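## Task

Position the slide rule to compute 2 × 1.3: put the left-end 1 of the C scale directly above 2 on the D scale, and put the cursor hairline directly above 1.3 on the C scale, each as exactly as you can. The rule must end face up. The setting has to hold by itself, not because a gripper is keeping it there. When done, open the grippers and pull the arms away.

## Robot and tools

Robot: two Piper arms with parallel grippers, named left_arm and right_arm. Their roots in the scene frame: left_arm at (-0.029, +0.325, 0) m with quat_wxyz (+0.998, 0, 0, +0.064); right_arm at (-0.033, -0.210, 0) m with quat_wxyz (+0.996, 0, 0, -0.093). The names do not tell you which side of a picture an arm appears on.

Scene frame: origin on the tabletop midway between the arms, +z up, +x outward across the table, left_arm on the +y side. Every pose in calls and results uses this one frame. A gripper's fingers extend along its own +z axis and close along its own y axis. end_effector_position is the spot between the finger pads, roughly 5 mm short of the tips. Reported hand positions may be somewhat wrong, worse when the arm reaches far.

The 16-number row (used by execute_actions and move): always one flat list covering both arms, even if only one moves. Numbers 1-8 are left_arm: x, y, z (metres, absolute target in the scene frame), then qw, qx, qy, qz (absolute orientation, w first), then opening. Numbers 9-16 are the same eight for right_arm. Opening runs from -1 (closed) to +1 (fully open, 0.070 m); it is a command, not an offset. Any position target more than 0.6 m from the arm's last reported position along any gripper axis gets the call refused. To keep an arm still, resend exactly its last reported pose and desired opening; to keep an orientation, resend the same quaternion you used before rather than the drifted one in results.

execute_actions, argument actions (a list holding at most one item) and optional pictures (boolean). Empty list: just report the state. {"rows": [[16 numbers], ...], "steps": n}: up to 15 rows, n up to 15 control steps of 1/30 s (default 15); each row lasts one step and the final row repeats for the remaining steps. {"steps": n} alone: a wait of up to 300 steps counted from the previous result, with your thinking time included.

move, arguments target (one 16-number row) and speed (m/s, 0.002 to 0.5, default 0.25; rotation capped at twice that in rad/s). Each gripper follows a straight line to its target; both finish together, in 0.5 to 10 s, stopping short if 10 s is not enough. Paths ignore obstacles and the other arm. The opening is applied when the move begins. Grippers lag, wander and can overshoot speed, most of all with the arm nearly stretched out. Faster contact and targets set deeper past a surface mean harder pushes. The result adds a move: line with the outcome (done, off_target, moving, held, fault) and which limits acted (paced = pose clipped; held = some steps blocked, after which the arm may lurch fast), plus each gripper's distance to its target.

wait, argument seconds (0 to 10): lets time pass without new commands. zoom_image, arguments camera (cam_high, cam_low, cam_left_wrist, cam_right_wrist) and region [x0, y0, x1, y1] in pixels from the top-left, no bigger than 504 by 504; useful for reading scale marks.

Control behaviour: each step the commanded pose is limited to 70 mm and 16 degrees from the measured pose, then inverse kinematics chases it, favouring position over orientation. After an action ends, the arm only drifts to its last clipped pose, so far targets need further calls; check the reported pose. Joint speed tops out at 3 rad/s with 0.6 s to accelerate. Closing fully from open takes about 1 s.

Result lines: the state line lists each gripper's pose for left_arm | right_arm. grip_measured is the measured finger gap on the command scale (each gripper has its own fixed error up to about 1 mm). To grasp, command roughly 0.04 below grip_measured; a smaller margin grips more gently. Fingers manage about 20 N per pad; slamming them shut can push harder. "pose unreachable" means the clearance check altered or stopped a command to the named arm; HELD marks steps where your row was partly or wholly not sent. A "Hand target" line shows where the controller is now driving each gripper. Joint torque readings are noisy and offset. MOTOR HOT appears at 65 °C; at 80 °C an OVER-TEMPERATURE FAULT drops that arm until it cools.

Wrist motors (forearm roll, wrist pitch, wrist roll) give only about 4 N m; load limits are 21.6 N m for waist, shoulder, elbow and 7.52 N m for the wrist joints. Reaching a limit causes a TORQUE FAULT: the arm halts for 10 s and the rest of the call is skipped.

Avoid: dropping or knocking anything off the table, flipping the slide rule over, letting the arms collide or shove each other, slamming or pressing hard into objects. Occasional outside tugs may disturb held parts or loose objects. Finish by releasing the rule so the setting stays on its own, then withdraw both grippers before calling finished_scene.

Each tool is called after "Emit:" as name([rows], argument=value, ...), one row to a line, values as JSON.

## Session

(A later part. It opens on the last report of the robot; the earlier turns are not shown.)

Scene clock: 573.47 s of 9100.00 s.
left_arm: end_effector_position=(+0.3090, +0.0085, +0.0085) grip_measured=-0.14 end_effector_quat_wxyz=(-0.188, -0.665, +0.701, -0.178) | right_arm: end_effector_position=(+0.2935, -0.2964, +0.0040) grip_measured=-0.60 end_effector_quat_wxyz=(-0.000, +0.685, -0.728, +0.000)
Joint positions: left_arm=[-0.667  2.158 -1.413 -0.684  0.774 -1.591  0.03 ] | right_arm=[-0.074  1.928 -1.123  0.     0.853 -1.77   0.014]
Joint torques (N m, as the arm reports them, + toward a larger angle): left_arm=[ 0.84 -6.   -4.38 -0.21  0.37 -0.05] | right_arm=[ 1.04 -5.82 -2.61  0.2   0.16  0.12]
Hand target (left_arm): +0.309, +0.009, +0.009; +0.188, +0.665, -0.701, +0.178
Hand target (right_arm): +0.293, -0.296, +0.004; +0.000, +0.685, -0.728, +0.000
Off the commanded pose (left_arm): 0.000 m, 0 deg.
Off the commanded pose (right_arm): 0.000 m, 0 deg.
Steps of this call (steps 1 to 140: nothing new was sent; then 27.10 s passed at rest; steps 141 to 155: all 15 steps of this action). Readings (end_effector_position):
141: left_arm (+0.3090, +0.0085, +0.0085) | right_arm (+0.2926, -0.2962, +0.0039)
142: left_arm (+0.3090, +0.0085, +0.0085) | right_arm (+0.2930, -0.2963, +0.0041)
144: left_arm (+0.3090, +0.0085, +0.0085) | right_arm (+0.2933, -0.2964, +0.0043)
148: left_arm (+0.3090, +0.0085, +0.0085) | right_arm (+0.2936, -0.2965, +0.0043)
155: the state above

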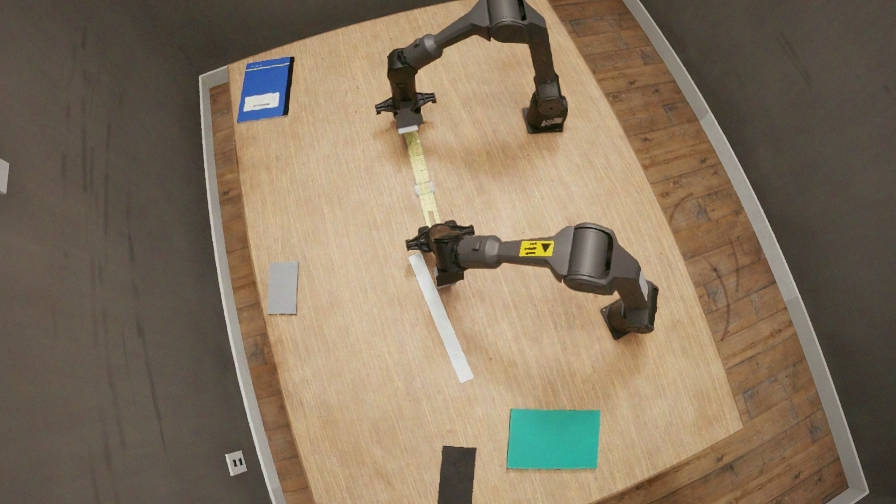

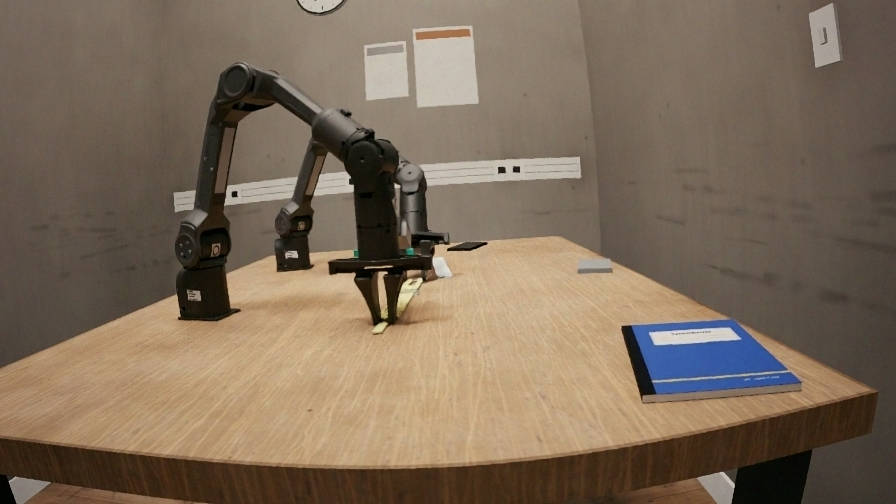

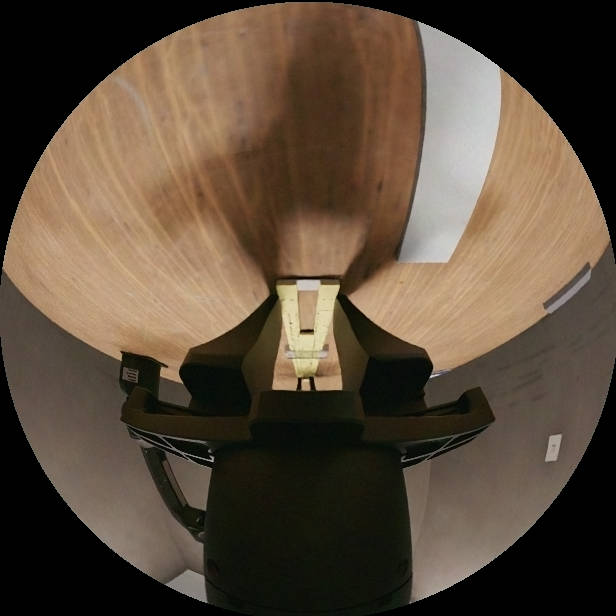

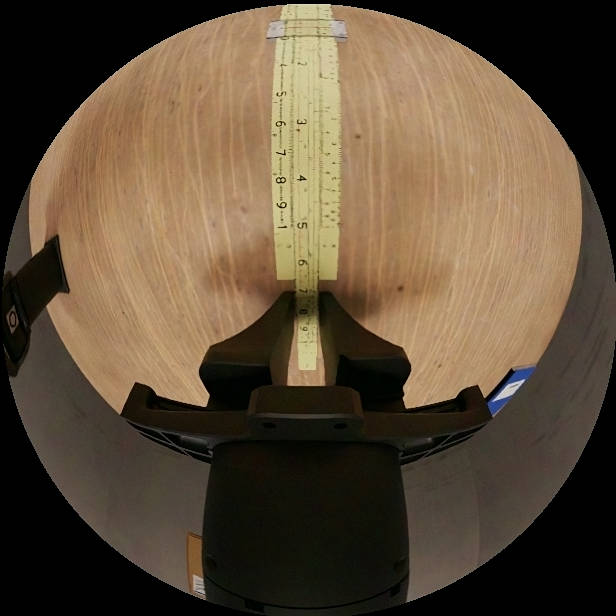

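Emit:
execute_actions([
  {"rows":[[0.309,0.0085,0.0085,0.1877,0.6649,-0.7007,0.1782,-0.17,0.2934,-0.2963,0.0039,0,0.6855,-0.7281,0,-0.61],[0.309,0.0085,0.0085,0.1877,0.6649,-0.7007,0.1782,-0.17,0.2934,-0.2963,0.0039,0,0.6855,-0.7281,0,-0.62],[0.309,0.0085,0.0085,0.1877,0.6649,-0.7007,0.1782,-0.17,0.2934,-0.2963,0.0039,0,0.6855,-0.7281,0,-0.63],[0.309,0.0085,0.0085,0.1877,0.6649,-0.7007,0.1782,-0.17,0.2934,-0.2963,0.0039,0,0.6855,-0.7281,0,-0.64],[0.309,0.0085,0.0085,0.1877,0.6649,-0.7007,0.1782,-0.17,0.2934,-0.2963,0.0039,0,0.6855,-0.7281,0,-0.65],[0.309,0.0085,0.0085,0.1877,0.6649,-0.7007,0.1782,-0.17,0.2934,-0.2963,0.0039,0,0.6855,-0.7281,0,-0.66],[0.309,0.0085,0.0085,0.1877,0.6649,-0.7007,0.1782,-0.17,0.2934,-0.2963,0.0039,0,0.6855,-0.7281,0,-0.67],[0.309,0.0085,0.0085,0.1877,0.6649,-0.7007,0.1782,-0.17,0.2934,-0.2963,0.0039,0,0.6855,-0.7281,0,-0.68],[0.309,0.0085,0.0085,0.1877,0.6649,-0.7007,0.1782,-0.17,0.2934,-0.2963,0.0039,0,0.6855,-0.7281,0,-0.69],[0.309,0.0085,0.0085,0.1877,0.6649,-0.7007,0.1782,-0.17,0.2934,-0.2963,0.0039,0,0.6855,-0.7281,0,-0.70],[0.309,0.0085,0.0085,0.1877,0.6649,-0.7007,0.1782,-0.17,0.2934,-0.2963,0.0039,0,0.6855,-0.7281,0,-0.71]],"steps":15},
], pictures=false)

Emit:
move(target=[0.309,0.0085,0.0085,0.1877,0.6649,-0.7007,0.1782,-0.17, 0.29337,-0.29685,0.0039,0,0.6855,-0.7281,0,-0.71], speed=0.002)

Emit:
wait(seconds=1.5)

Emit:
zoom_image(camera="cam_right_wrist", region=[275,162,309,196])

Emit:
zoom_image(camera="cam_right_wrist", region=[275,208,309,242])

Scene clock: 584.57 s of 9100.00 s.
left_arm: end_effector_position=(+0.3090, +0.0085, +0.0085) grip_measured=-0.14 end_effector_quat_wxyz=(-0.188, -0.665, +0.701, -0.178) | right_arm: end_effector_position=(+0.2933, -0.2962, +0.0038) grip_measured=-0.67 end_effector_quat_wxyz=(+0.000, +0.685, -0.728, -0.000)
Joint positions: left_arm=[-0.667  2.158 -1.413 -0.684  0.774 -1.591  0.03 ] | right_arm=[-0.073  1.928 -1.123  0.     0.853 -1.77   0.011]
Joint torques (N m, as the arm reports them, + toward a larger angle): left_arm=[ 0.82 -6.   -4.03 -0.22  0.33 -0.13] | right_arm=[ 0.81 -6.06 -2.17  0.2   0.16 -0.1 ]
Hand target (left_arm): +0.309, +0.009, +0.009; +0.188, +0.665, -0.701, +0.178
Hand target (right_arm): +0.293, -0.296, +0.004; -0.000, +0.685, -0.728, -0.000
Off the commanded pose (left_arm): 0.000 m, 0 deg.
Off the commanded pose (right_arm): 0.000 m, 0 deg.
Steps of this call (steps 1 to 90: nothing new was sent; then 7.60 s passed at rest; steps 91 to 105: all 15 steps of this action). Readings (end_effector_position):
91: left_arm (+0.3090, +0.0085, +0.0085) | right_arm (+0.2934, -0.2962, +0.0038)
92: left_arm (+0.3090, +0.0085, +0.0085) | right_arm (+0.2933, -0.2962, +0.0038)
94: left_arm (+0.3090, +0.0085, +0.0085) | right_arm (+0.2933, -0.2962, +0.0038)
98: left_arm (+0.3090, +0.0085, +0.0085) | right_arm (+0.2933, -0.2962, +0.0038)
105: the state above

Scene clock: 585.50 s of 9100.00 s.
left_arm: end_effector_position=(+0.3090, +0.0085, +0.0085) grip_measured=-0.14 end_effector_quat_wxyz=(-0.188, -0.665, +0.701, -0.178) | right_arm: end_effector_position=(+0.2933, -0.2966, +0.0039) grip_measured=-0.67 end_effector_quat_wxyz=(-0.000, +0.686, -0.728, -0.000)
Joint positions: left_arm=[-0.667  2.158 -1.413 -0.684  0.774 -1.591  0.03 ] | right_arm=[-0.075  1.928 -1.123  0.001  0.854 -1.772  0.011]
Joint torques (N m, as the arm reports them, + toward a larger angle): left_arm=[ 0.86 -6.07 -3.94 -0.22  0.28 -0.14] | right_arm=[-0.41 -5.87 -2.9  -0.07  0.   -0.11]
Hand target (left_arm): +0.309, +0.009, +0.008; +0.188, +0.665, -0.701, +0.178
Hand target (right_arm): +0.293, -0.297, +0.004; +0.000, +0.685, -0.728, +0.000
Off the commanded pose (left_arm): 0.000 m, 0 deg.
Off the commanded pose (right_arm): 0.000 m, 0 deg.
move: done

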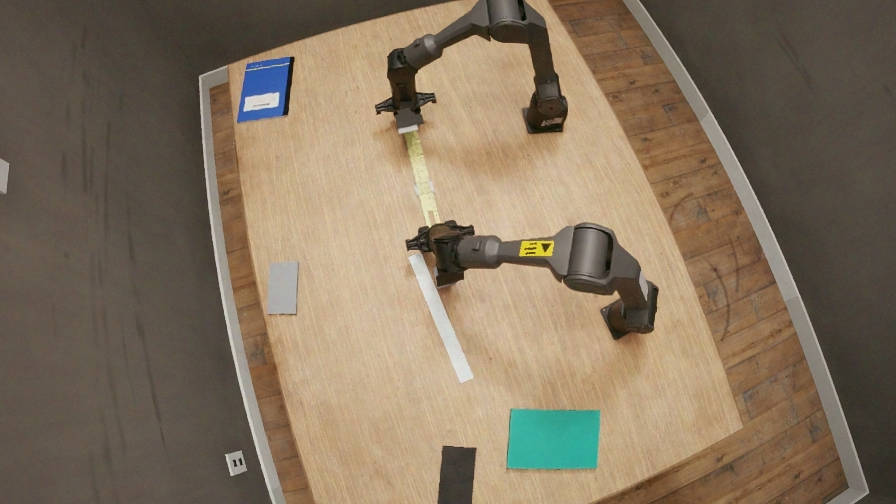

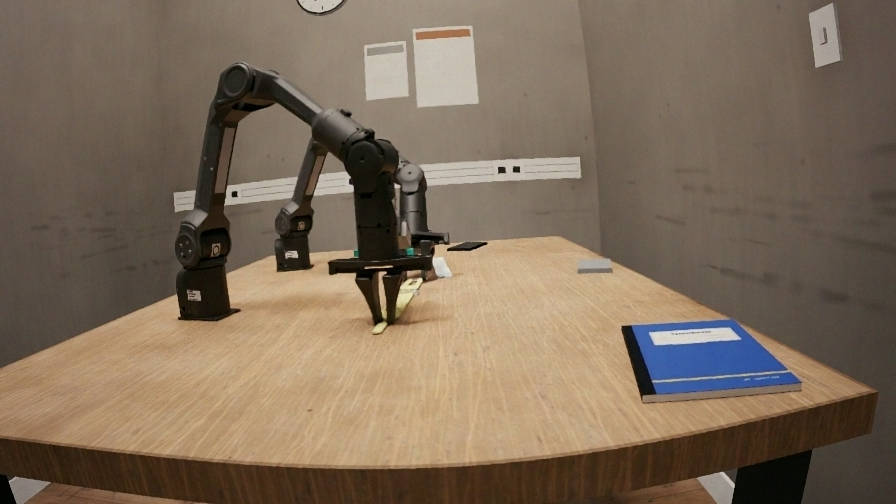

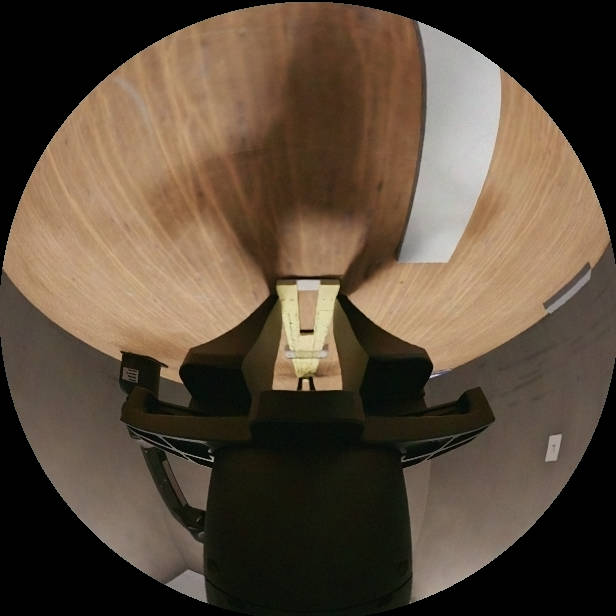

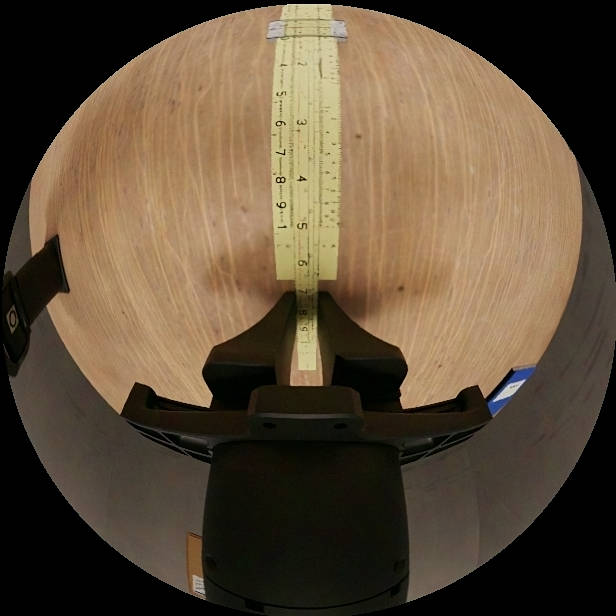

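Scene clock: 587.00 s of 9100.00 s.
left_arm: end_effector_position=(+0.3090, +0.0085, +0.0085) grip_measured=-0.14 end_effector_quat_wxyz=(-0.188, -0.665, +0.701, -0.178) | right_arm: end_effector_position=(+0.2934, -0.2969, +0.0039) grip_measured=-0.67 end_effector_quat_wxyz=(-0.000, +0.686, -0.728, +0.000)
Joint positions: left_arm=[-0.667  2.158 -1.413 -0.684  0.774 -1.591  0.03 ] | right_arm=[-0.075  1.929 -1.124  0.     0.853 -1.772  0.011]
Joint torques (N m, as the arm reports them, + toward a larger angle): left_arm=[ 0.66 -5.98 -3.91 -0.25  0.11 -0.14] | right_arm=[-0.34 -5.91 -2.74 -0.21 -0.25  0.17]
Hand target (left_arm): +0.309, +0.009, +0.008; +0.188, +0.665, -0.701, +0.178
Hand target (right_arm): +0.293, -0.297, +0.004; +0.000, +0.685, -0.728, +0.000
Off the commanded pose (left_arm): 0.000 m, 0 deg.
Off the commanded pose (right_arm): 0.000 m, 0 deg.
Steps of this call (steps 1 to 45: nothing new was sent). Readings (end_effector_position):
1: left_arm (+0.3090, +0.0085, +0.0085) | right_arm (+0.2933, -0.2966, +0.0039)
2: left_arm (+0.3090, +0.0085, +0.0085) | right_arm (+0.2933, -0.2967, +0.0039)
4: left_arm (+0.3090, +0.0085, +0.0085) | right_arm (+0.2933, -0.2967, +0.0039)
8: left_arm (+0.3090, +0.0085, +0.0085) | right_arm (+0.2933, -0.2967, +0.0039)
45: the state above

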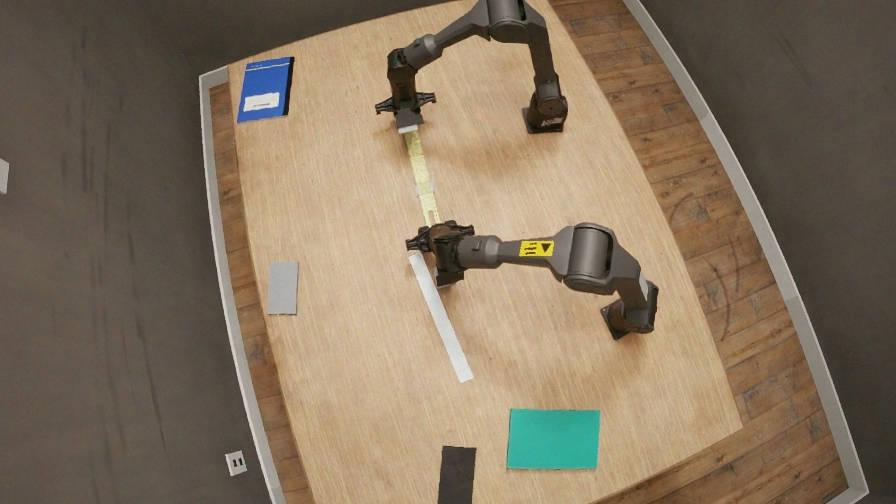

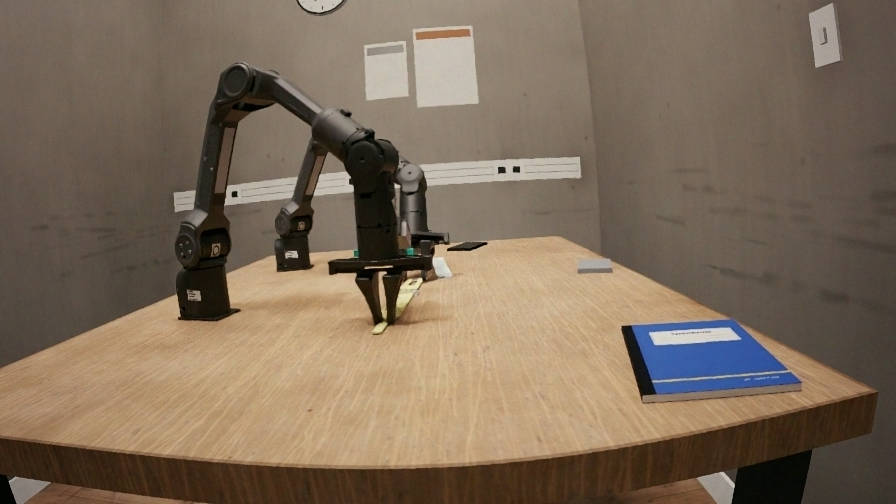

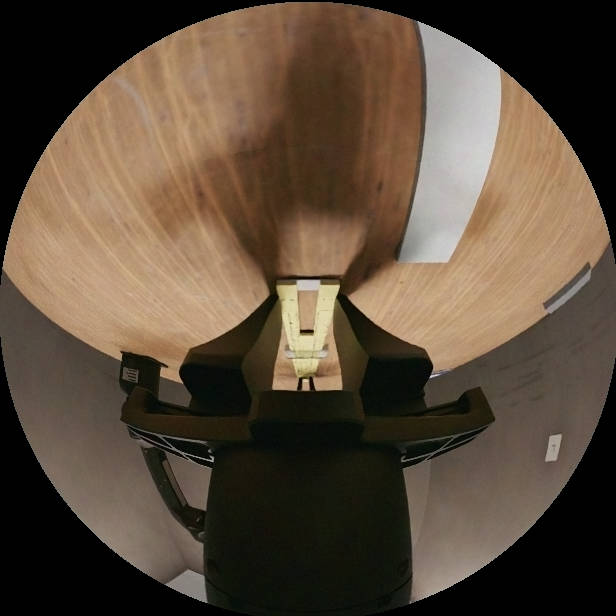

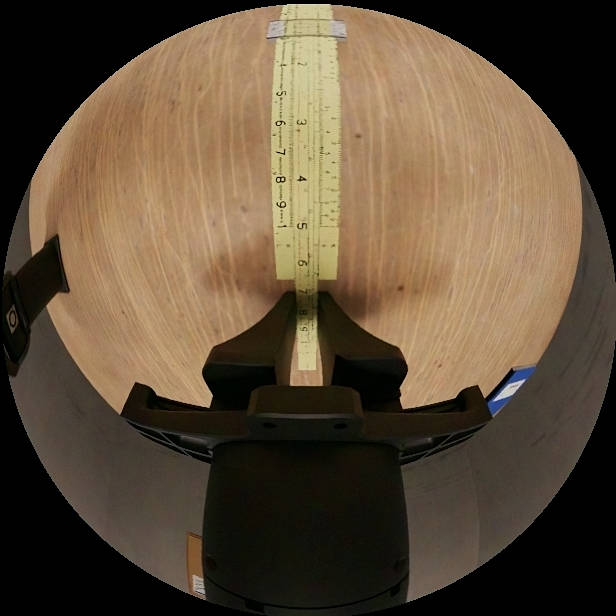

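Region (275, 162, 309, 196) of cam_right_wrist's 616x616 image, scaled by 14.824, with more detail than that image has.

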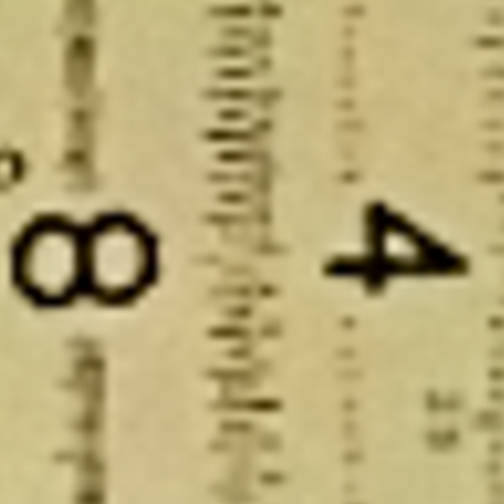

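Region (275, 208, 309, 242) of cam_right_wrist's 616x616 image, scaled by 14.824, with more detail than that image has.

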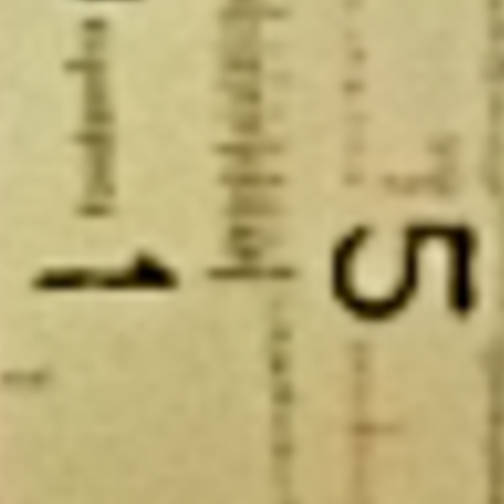

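Emit:
execute_actions([
  {"rows":[[0.309,0.0085,0.0085,0.1877,0.6649,-0.7007,0.1782,-0.17,0.2934,-0.2969,0.0039,0,0.6855,-0.7281,0,-0.5]],"steps":8},
])

Emit:
zoom_image(camera="cam_right_wrist", region=[275,162,309,196])

Emit:
zoom_image(camera="cam_right_wrist", region=[275,208,309,242])

Scene clock: 604.03 s of 9100.00 s.
left_arm: end_effector_position=(+0.3090, +0.0085, +0.0085) grip_measured=-0.14 end_effector_quat_wxyz=(-0.188, -0.665, +0.701, -0.178) | right_arm: end_effector_position=(+0.2934, -0.2972, +0.0039) grip_measured=-0.50 end_effector_quat_wxyz=(+0.000, +0.685, -0.728, +0.000)
Joint positions: left_arm=[-0.667  2.158 -1.413 -0.684  0.774 -1.591  0.03 ] | right_arm=[-0.075  1.929 -1.124 -0.001  0.853 -1.771  0.018]
Joint torques (N m, as the arm reports them, + toward a larger angle): left_arm=[ 0.62 -6.09 -3.69 -0.22 -0.18 -0.15] | right_arm=[ 0.11 -5.91 -2.68  0.06  0.08  0.09]
Hand target (left_arm): +0.309, +0.009, +0.008; +0.188, +0.665, -0.701, +0.178
Hand target (right_arm): +0.293, -0.297, +0.004; +0.000, +0.685, -0.728, +0.000
Off the commanded pose (left_arm): 0.000 m, 0 deg.
Off the commanded pose (right_arm): 0.000 m, 0 deg.
Steps of this call (steps 1 to 90: nothing new was sent; then 13.77 s passed at rest; steps 91 to 98: all 8 steps of this action). Readings (end_effector_position):
91: left_arm (+0.3090, +0.0085, +0.0085) | right_arm (+0.2934, -0.2969, +0.0039)
92: left_arm (+0.3090, +0.0085, +0.0085) | right_arm (+0.2934, -0.2971, +0.0039)
94: left_arm (+0.3090, +0.0085, +0.0085) | right_arm (+0.2934, -0.2972, +0.0039)
98: the state above

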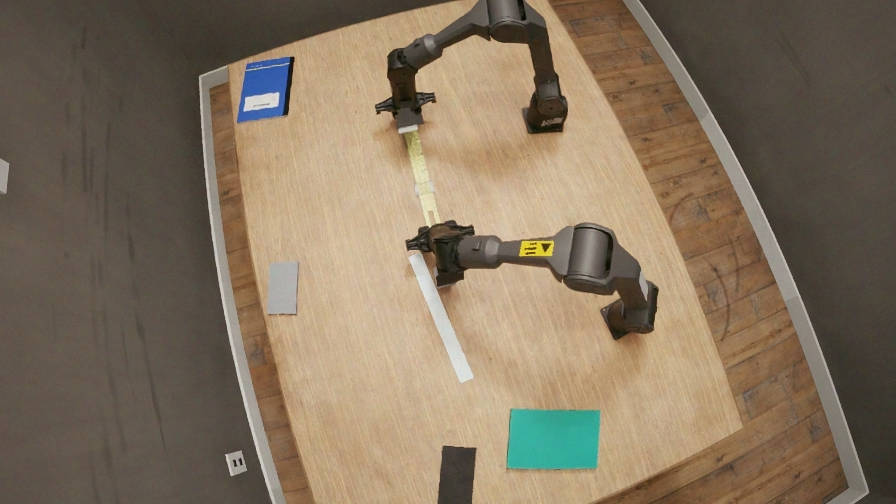

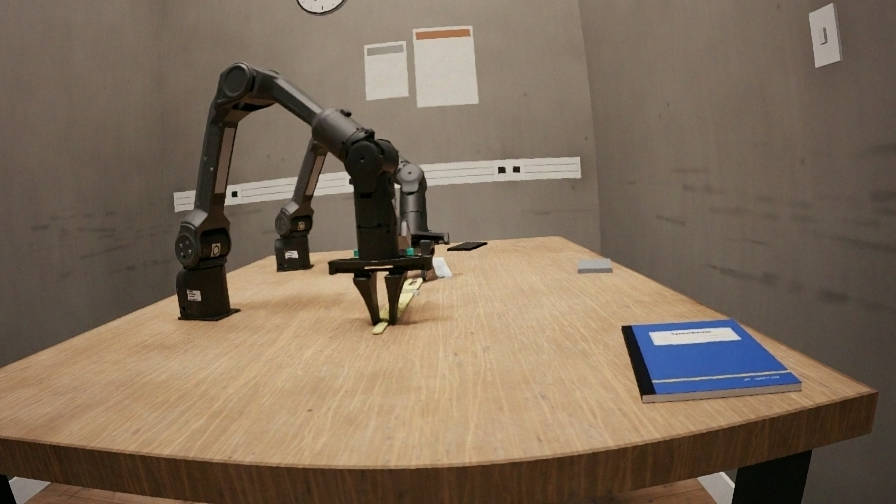

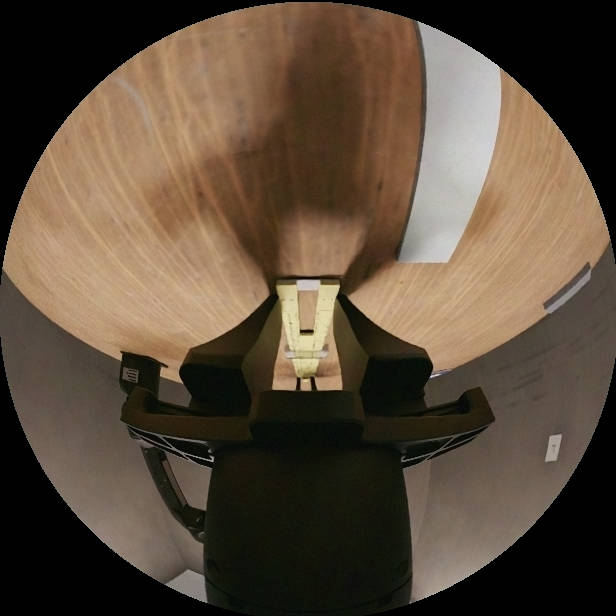

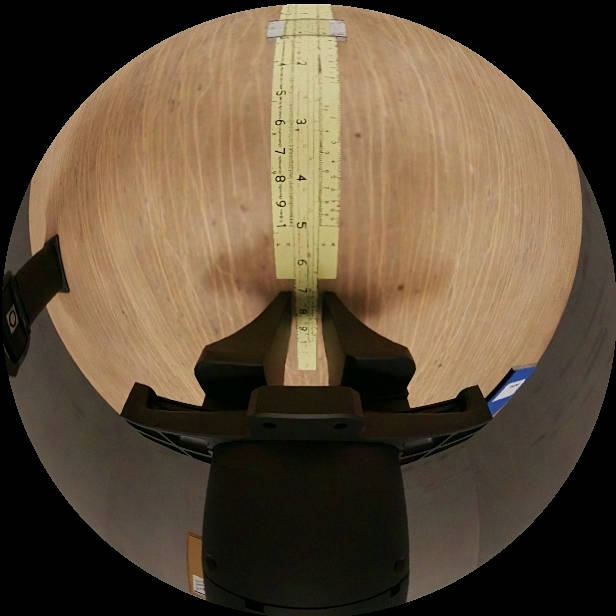

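Region (275, 162, 309, 196) of cam_right_wrist's 616x616 image, scaled by 14.824, with more detail than that image has.

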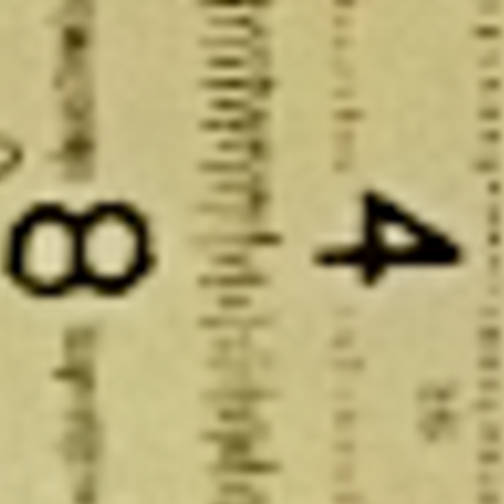

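Region (275, 208, 309, 242) of cam_right_wrist's 616x616 image, scaled by 14.824, with more detail than that image has.

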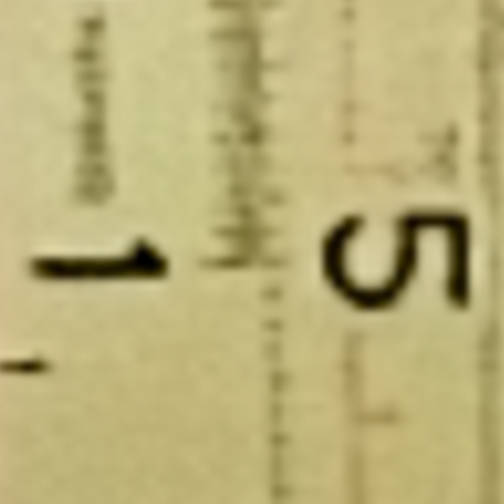

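Emit:
execute_actions([
  {"rows":[[0.309,0.0085,0.0085,0.1877,0.6649,-0.7007,0.1782,0.0,0.2934,-0.297,0.0042,0,0.6855,-0.7281,0,-0.4],[0.309,0.0085,0.0085,0.1877,0.6649,-0.7007,0.1782,0.08,0.2934,-0.297,0.0048,0,0.6855,-0.7281,0,-0.35],[0.309,0.0085,0.0085,0.1877,0.6649,-0.7007,0.1782,0.16,0.2934,-0.297,0.0058,0,0.6855,-0.7281,0,-0.3],[0.309,0.0085,0.0085,0.1877,0.6649,-0.7007,0.1782,0.24,0.2934,-0.297,0.0072,0,0.6855,-0.7281,0,-0.3],[0.309,0.0085,0.0085,0.1877,0.6649,-0.7007,0.1782,0.3,0.2934,-0.297,0.009,0,0.6855,-0.7281,0,-0.3],[0.309,0.0085,0.0087,0.1877,0.6649,-0.7007,0.1782,0.3,0.2934,-0.297,0.0111,0,0.6855,-0.7281,0,-0.3],[0.309,0.0087,0.0094,0.1877,0.6649,-0.7007,0.1782,0.3,0.2934,-0.297,0.0134,0,0.6855,-0.7281,0,-0.3],[0.309,0.0091,0.0106,0.1877,0.6649,-0.7007,0.1782,0.3,0.2934,-0.297,0.0158,0,0.6855,-0.7281,0,-0.3],[0.309,0.0097,0.0124,0.1877,0.6649,-0.7007,0.1782,0.3,0.2934,-0.297,0.0182,0,0.6855,-0.7281,0,-0.3],[0.309,0.0105,0.0146,0.1877,0.6649,-0.7007,0.1782,0.3,0.2934,-0.297,0.0205,0,0.6855,-0.7281,0,-0.3],[0.309,0.0113,0.017,0.1877,0.6649,-0.7007,0.1782,0.3,0.2934,-0.297,0.0225,0,0.6855,-0.7281,0,-0.3],[0.309,0.0121,0.0193,0.1877,0.6649,-0.7007,0.1782,0.3,0.2934,-0.297,0.0241,0,0.6855,-0.7281,0,-0.3],[0.309,0.0127,0.0212,0.1877,0.6649,-0.7007,0.1782,0.3,0.2934,-0.297,0.0252,0,0.6855,-0.7281,0,-0.3],[0.309,0.0131,0.0224,0.1877,0.6649,-0.7007,0.1782,0.3,0.2934,-0.297,0.0258,0,0.6855,-0.7281,0,-0.3],[0.309,0.0133,0.023,0.1877,0.6649,-0.7007,0.1782,0.3,0.2934,-0.297,0.026,0,0.6855,-0.7281,0,-0.3]],"steps":15},
], pictures=false)

Emit:
move(target=[0.24,0.16,0.08,0.1877,0.6649,-0.7007,0.1782,0.3, 0.19,-0.21,0.08,0,0.6855,-0.7281,0,-0.3], speed=0.25)

Emit:
zoom_image(camera="cam_high", region=[380,90,480,250])

Scene clock: 618.80 s of 9100.00 s.
left_arm: end_effector_position=(+0.3088, +0.0132, +0.0232) grip_measured=+0.30 end_effector_quat_wxyz=(-0.188, -0.665, +0.701, -0.178) | right_arm: end_effector_position=(+0.2938, -0.2970, +0.0264) grip_measured=-0.30 end_effector_quat_wxyz=(-0.000, +0.686, -0.728, +0.000)
Joint positions: left_arm=[-0.657  2.123 -1.416 -0.661  0.809 -1.616  0.045] | right_arm=[-0.075  1.885 -1.161  0.     0.933 -1.772  0.024]
Joint torques (N m, as the arm reports them, + toward a larger angle): left_arm=[ 1.23 -5.57 -4.99 -0.33  0.1  -0.05] | right_arm=[ 0.86 -6.45 -2.42  0.21 -0.03 -0.24]
Hand target (left_arm): +0.309, +0.013, +0.023; +0.188, +0.665, -0.701, +0.178
Hand target (right_arm): +0.294, -0.297, +0.026; -0.000, +0.686, -0.728, -0.000
Off the commanded pose (left_arm): 0.000 m, 0 deg.
Off the commanded pose (right_arm): 0.001 m, 0 deg.
Steps of this call (steps 1 to 90: nothing new was sent; then 11.27 s passed at rest; steps 91 to 105: all 15 steps of this action). Readings (end_effector_position):
91: left_arm (+0.3090, +0.0085, +0.0085) | right_arm (+0.2934, -0.2969, +0.0039)
92: left_arm (+0.3090, +0.0085, +0.0085) | right_arm (+0.2933, -0.2969, +0.0041)
94: left_arm (+0.3090, +0.0085, +0.0085) | right_arm (+0.2931, -0.2968, +0.0055)
98: left_arm (+0.3090, +0.0087, +0.0093) | right_arm (+0.2933, -0.2969, +0.0132)
105: the state above

Scene clock: 620.10 s of 9100.00 s.
left_arm: end_effector_position=(+0.2387, +0.1580, +0.0810) grip_measured=+0.30 end_effector_quat_wxyz=(-0.190, -0.664, +0.700, -0.181) | right_arm: end_effector_position=(+0.1891, -0.2106, +0.0808) grip_measured=-0.30 end_effector_quat_wxyz=(-0.000, +0.686, -0.728, -0.000)
Joint positions: left_arm=[-0.325  1.657 -0.945 -0.651  0.972 -1.332  0.045] | right_arm=[ 0.18   1.414 -0.808  0.001  1.052 -1.518  0.025]
Joint torques (N m, as the arm reports them, + toward a larger angle): left_arm=[-0.08 -2.67 -4.89 -0.42 -0.1  -0.17] | right_arm=[ 0.02 -2.6  -2.97 -0.06 -0.1  -0.23]
Hand target (left_arm): +0.239, +0.158, +0.081; +0.190, +0.664, -0.700, +0.181
Hand target (right_arm): +0.189, -0.211, +0.081; -0.000, +0.686, -0.728, -0.000
Off the commanded pose (left_arm): 0.003 m, 0 deg.
Off the commanded pose (right_arm): 0.001 m, 0 deg.
move: done

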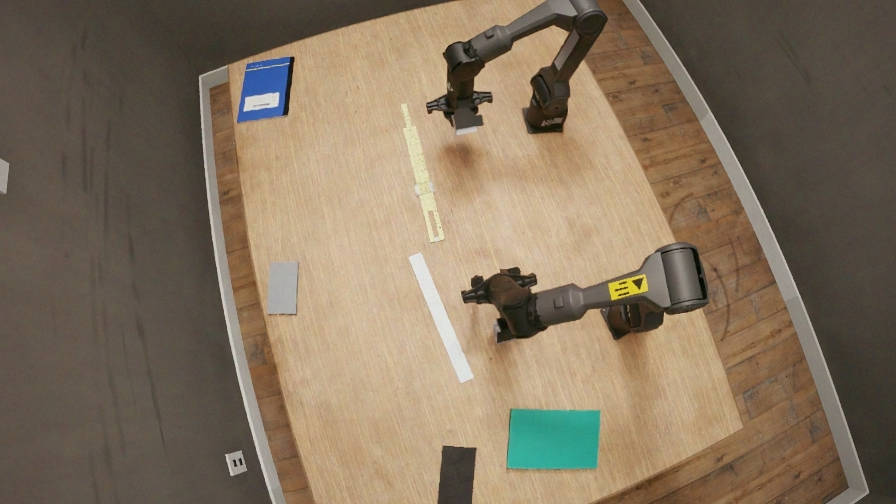

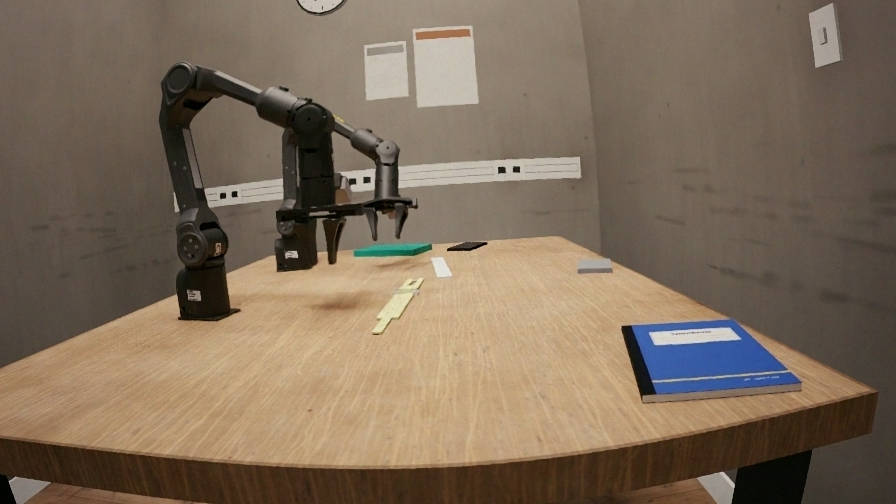

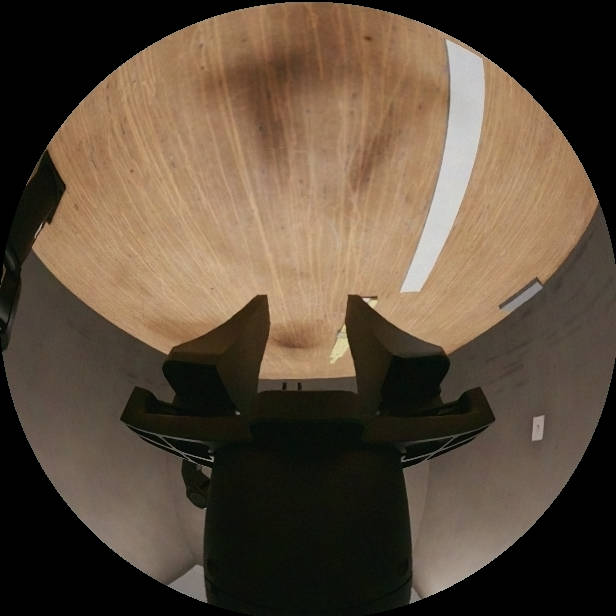

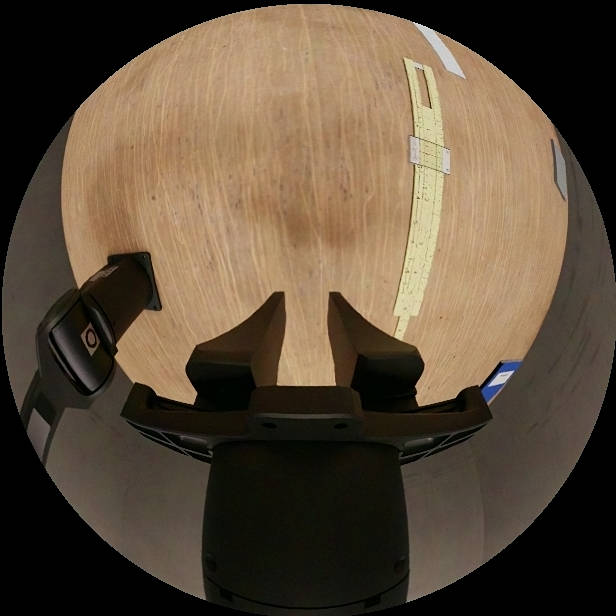

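Region (380, 90, 480, 250) of cam_high's 896x504 image, scaled by 3.150, with more detail than that image has; it fills the left 315 columns of this view, and the rest is white.

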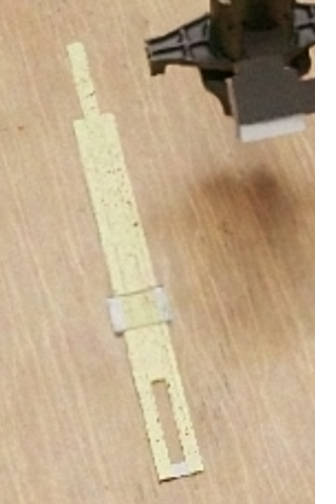

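Both arms are clear and the rule is lying face up. I'll take one quick look at the cursor from the current picture, then finish.

Emit:
zoom_image(camera="cam_right_wrist", region=[395,110,465,200])

Emit:
finished_scene(scene=2)

Region (395, 110, 465, 200) of cam_right_wrist's 616x616 image, scaled by 5.600, with more detail than that image has.

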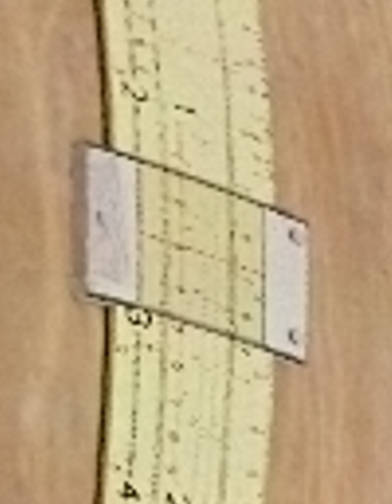

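The scene is finished: the task was done.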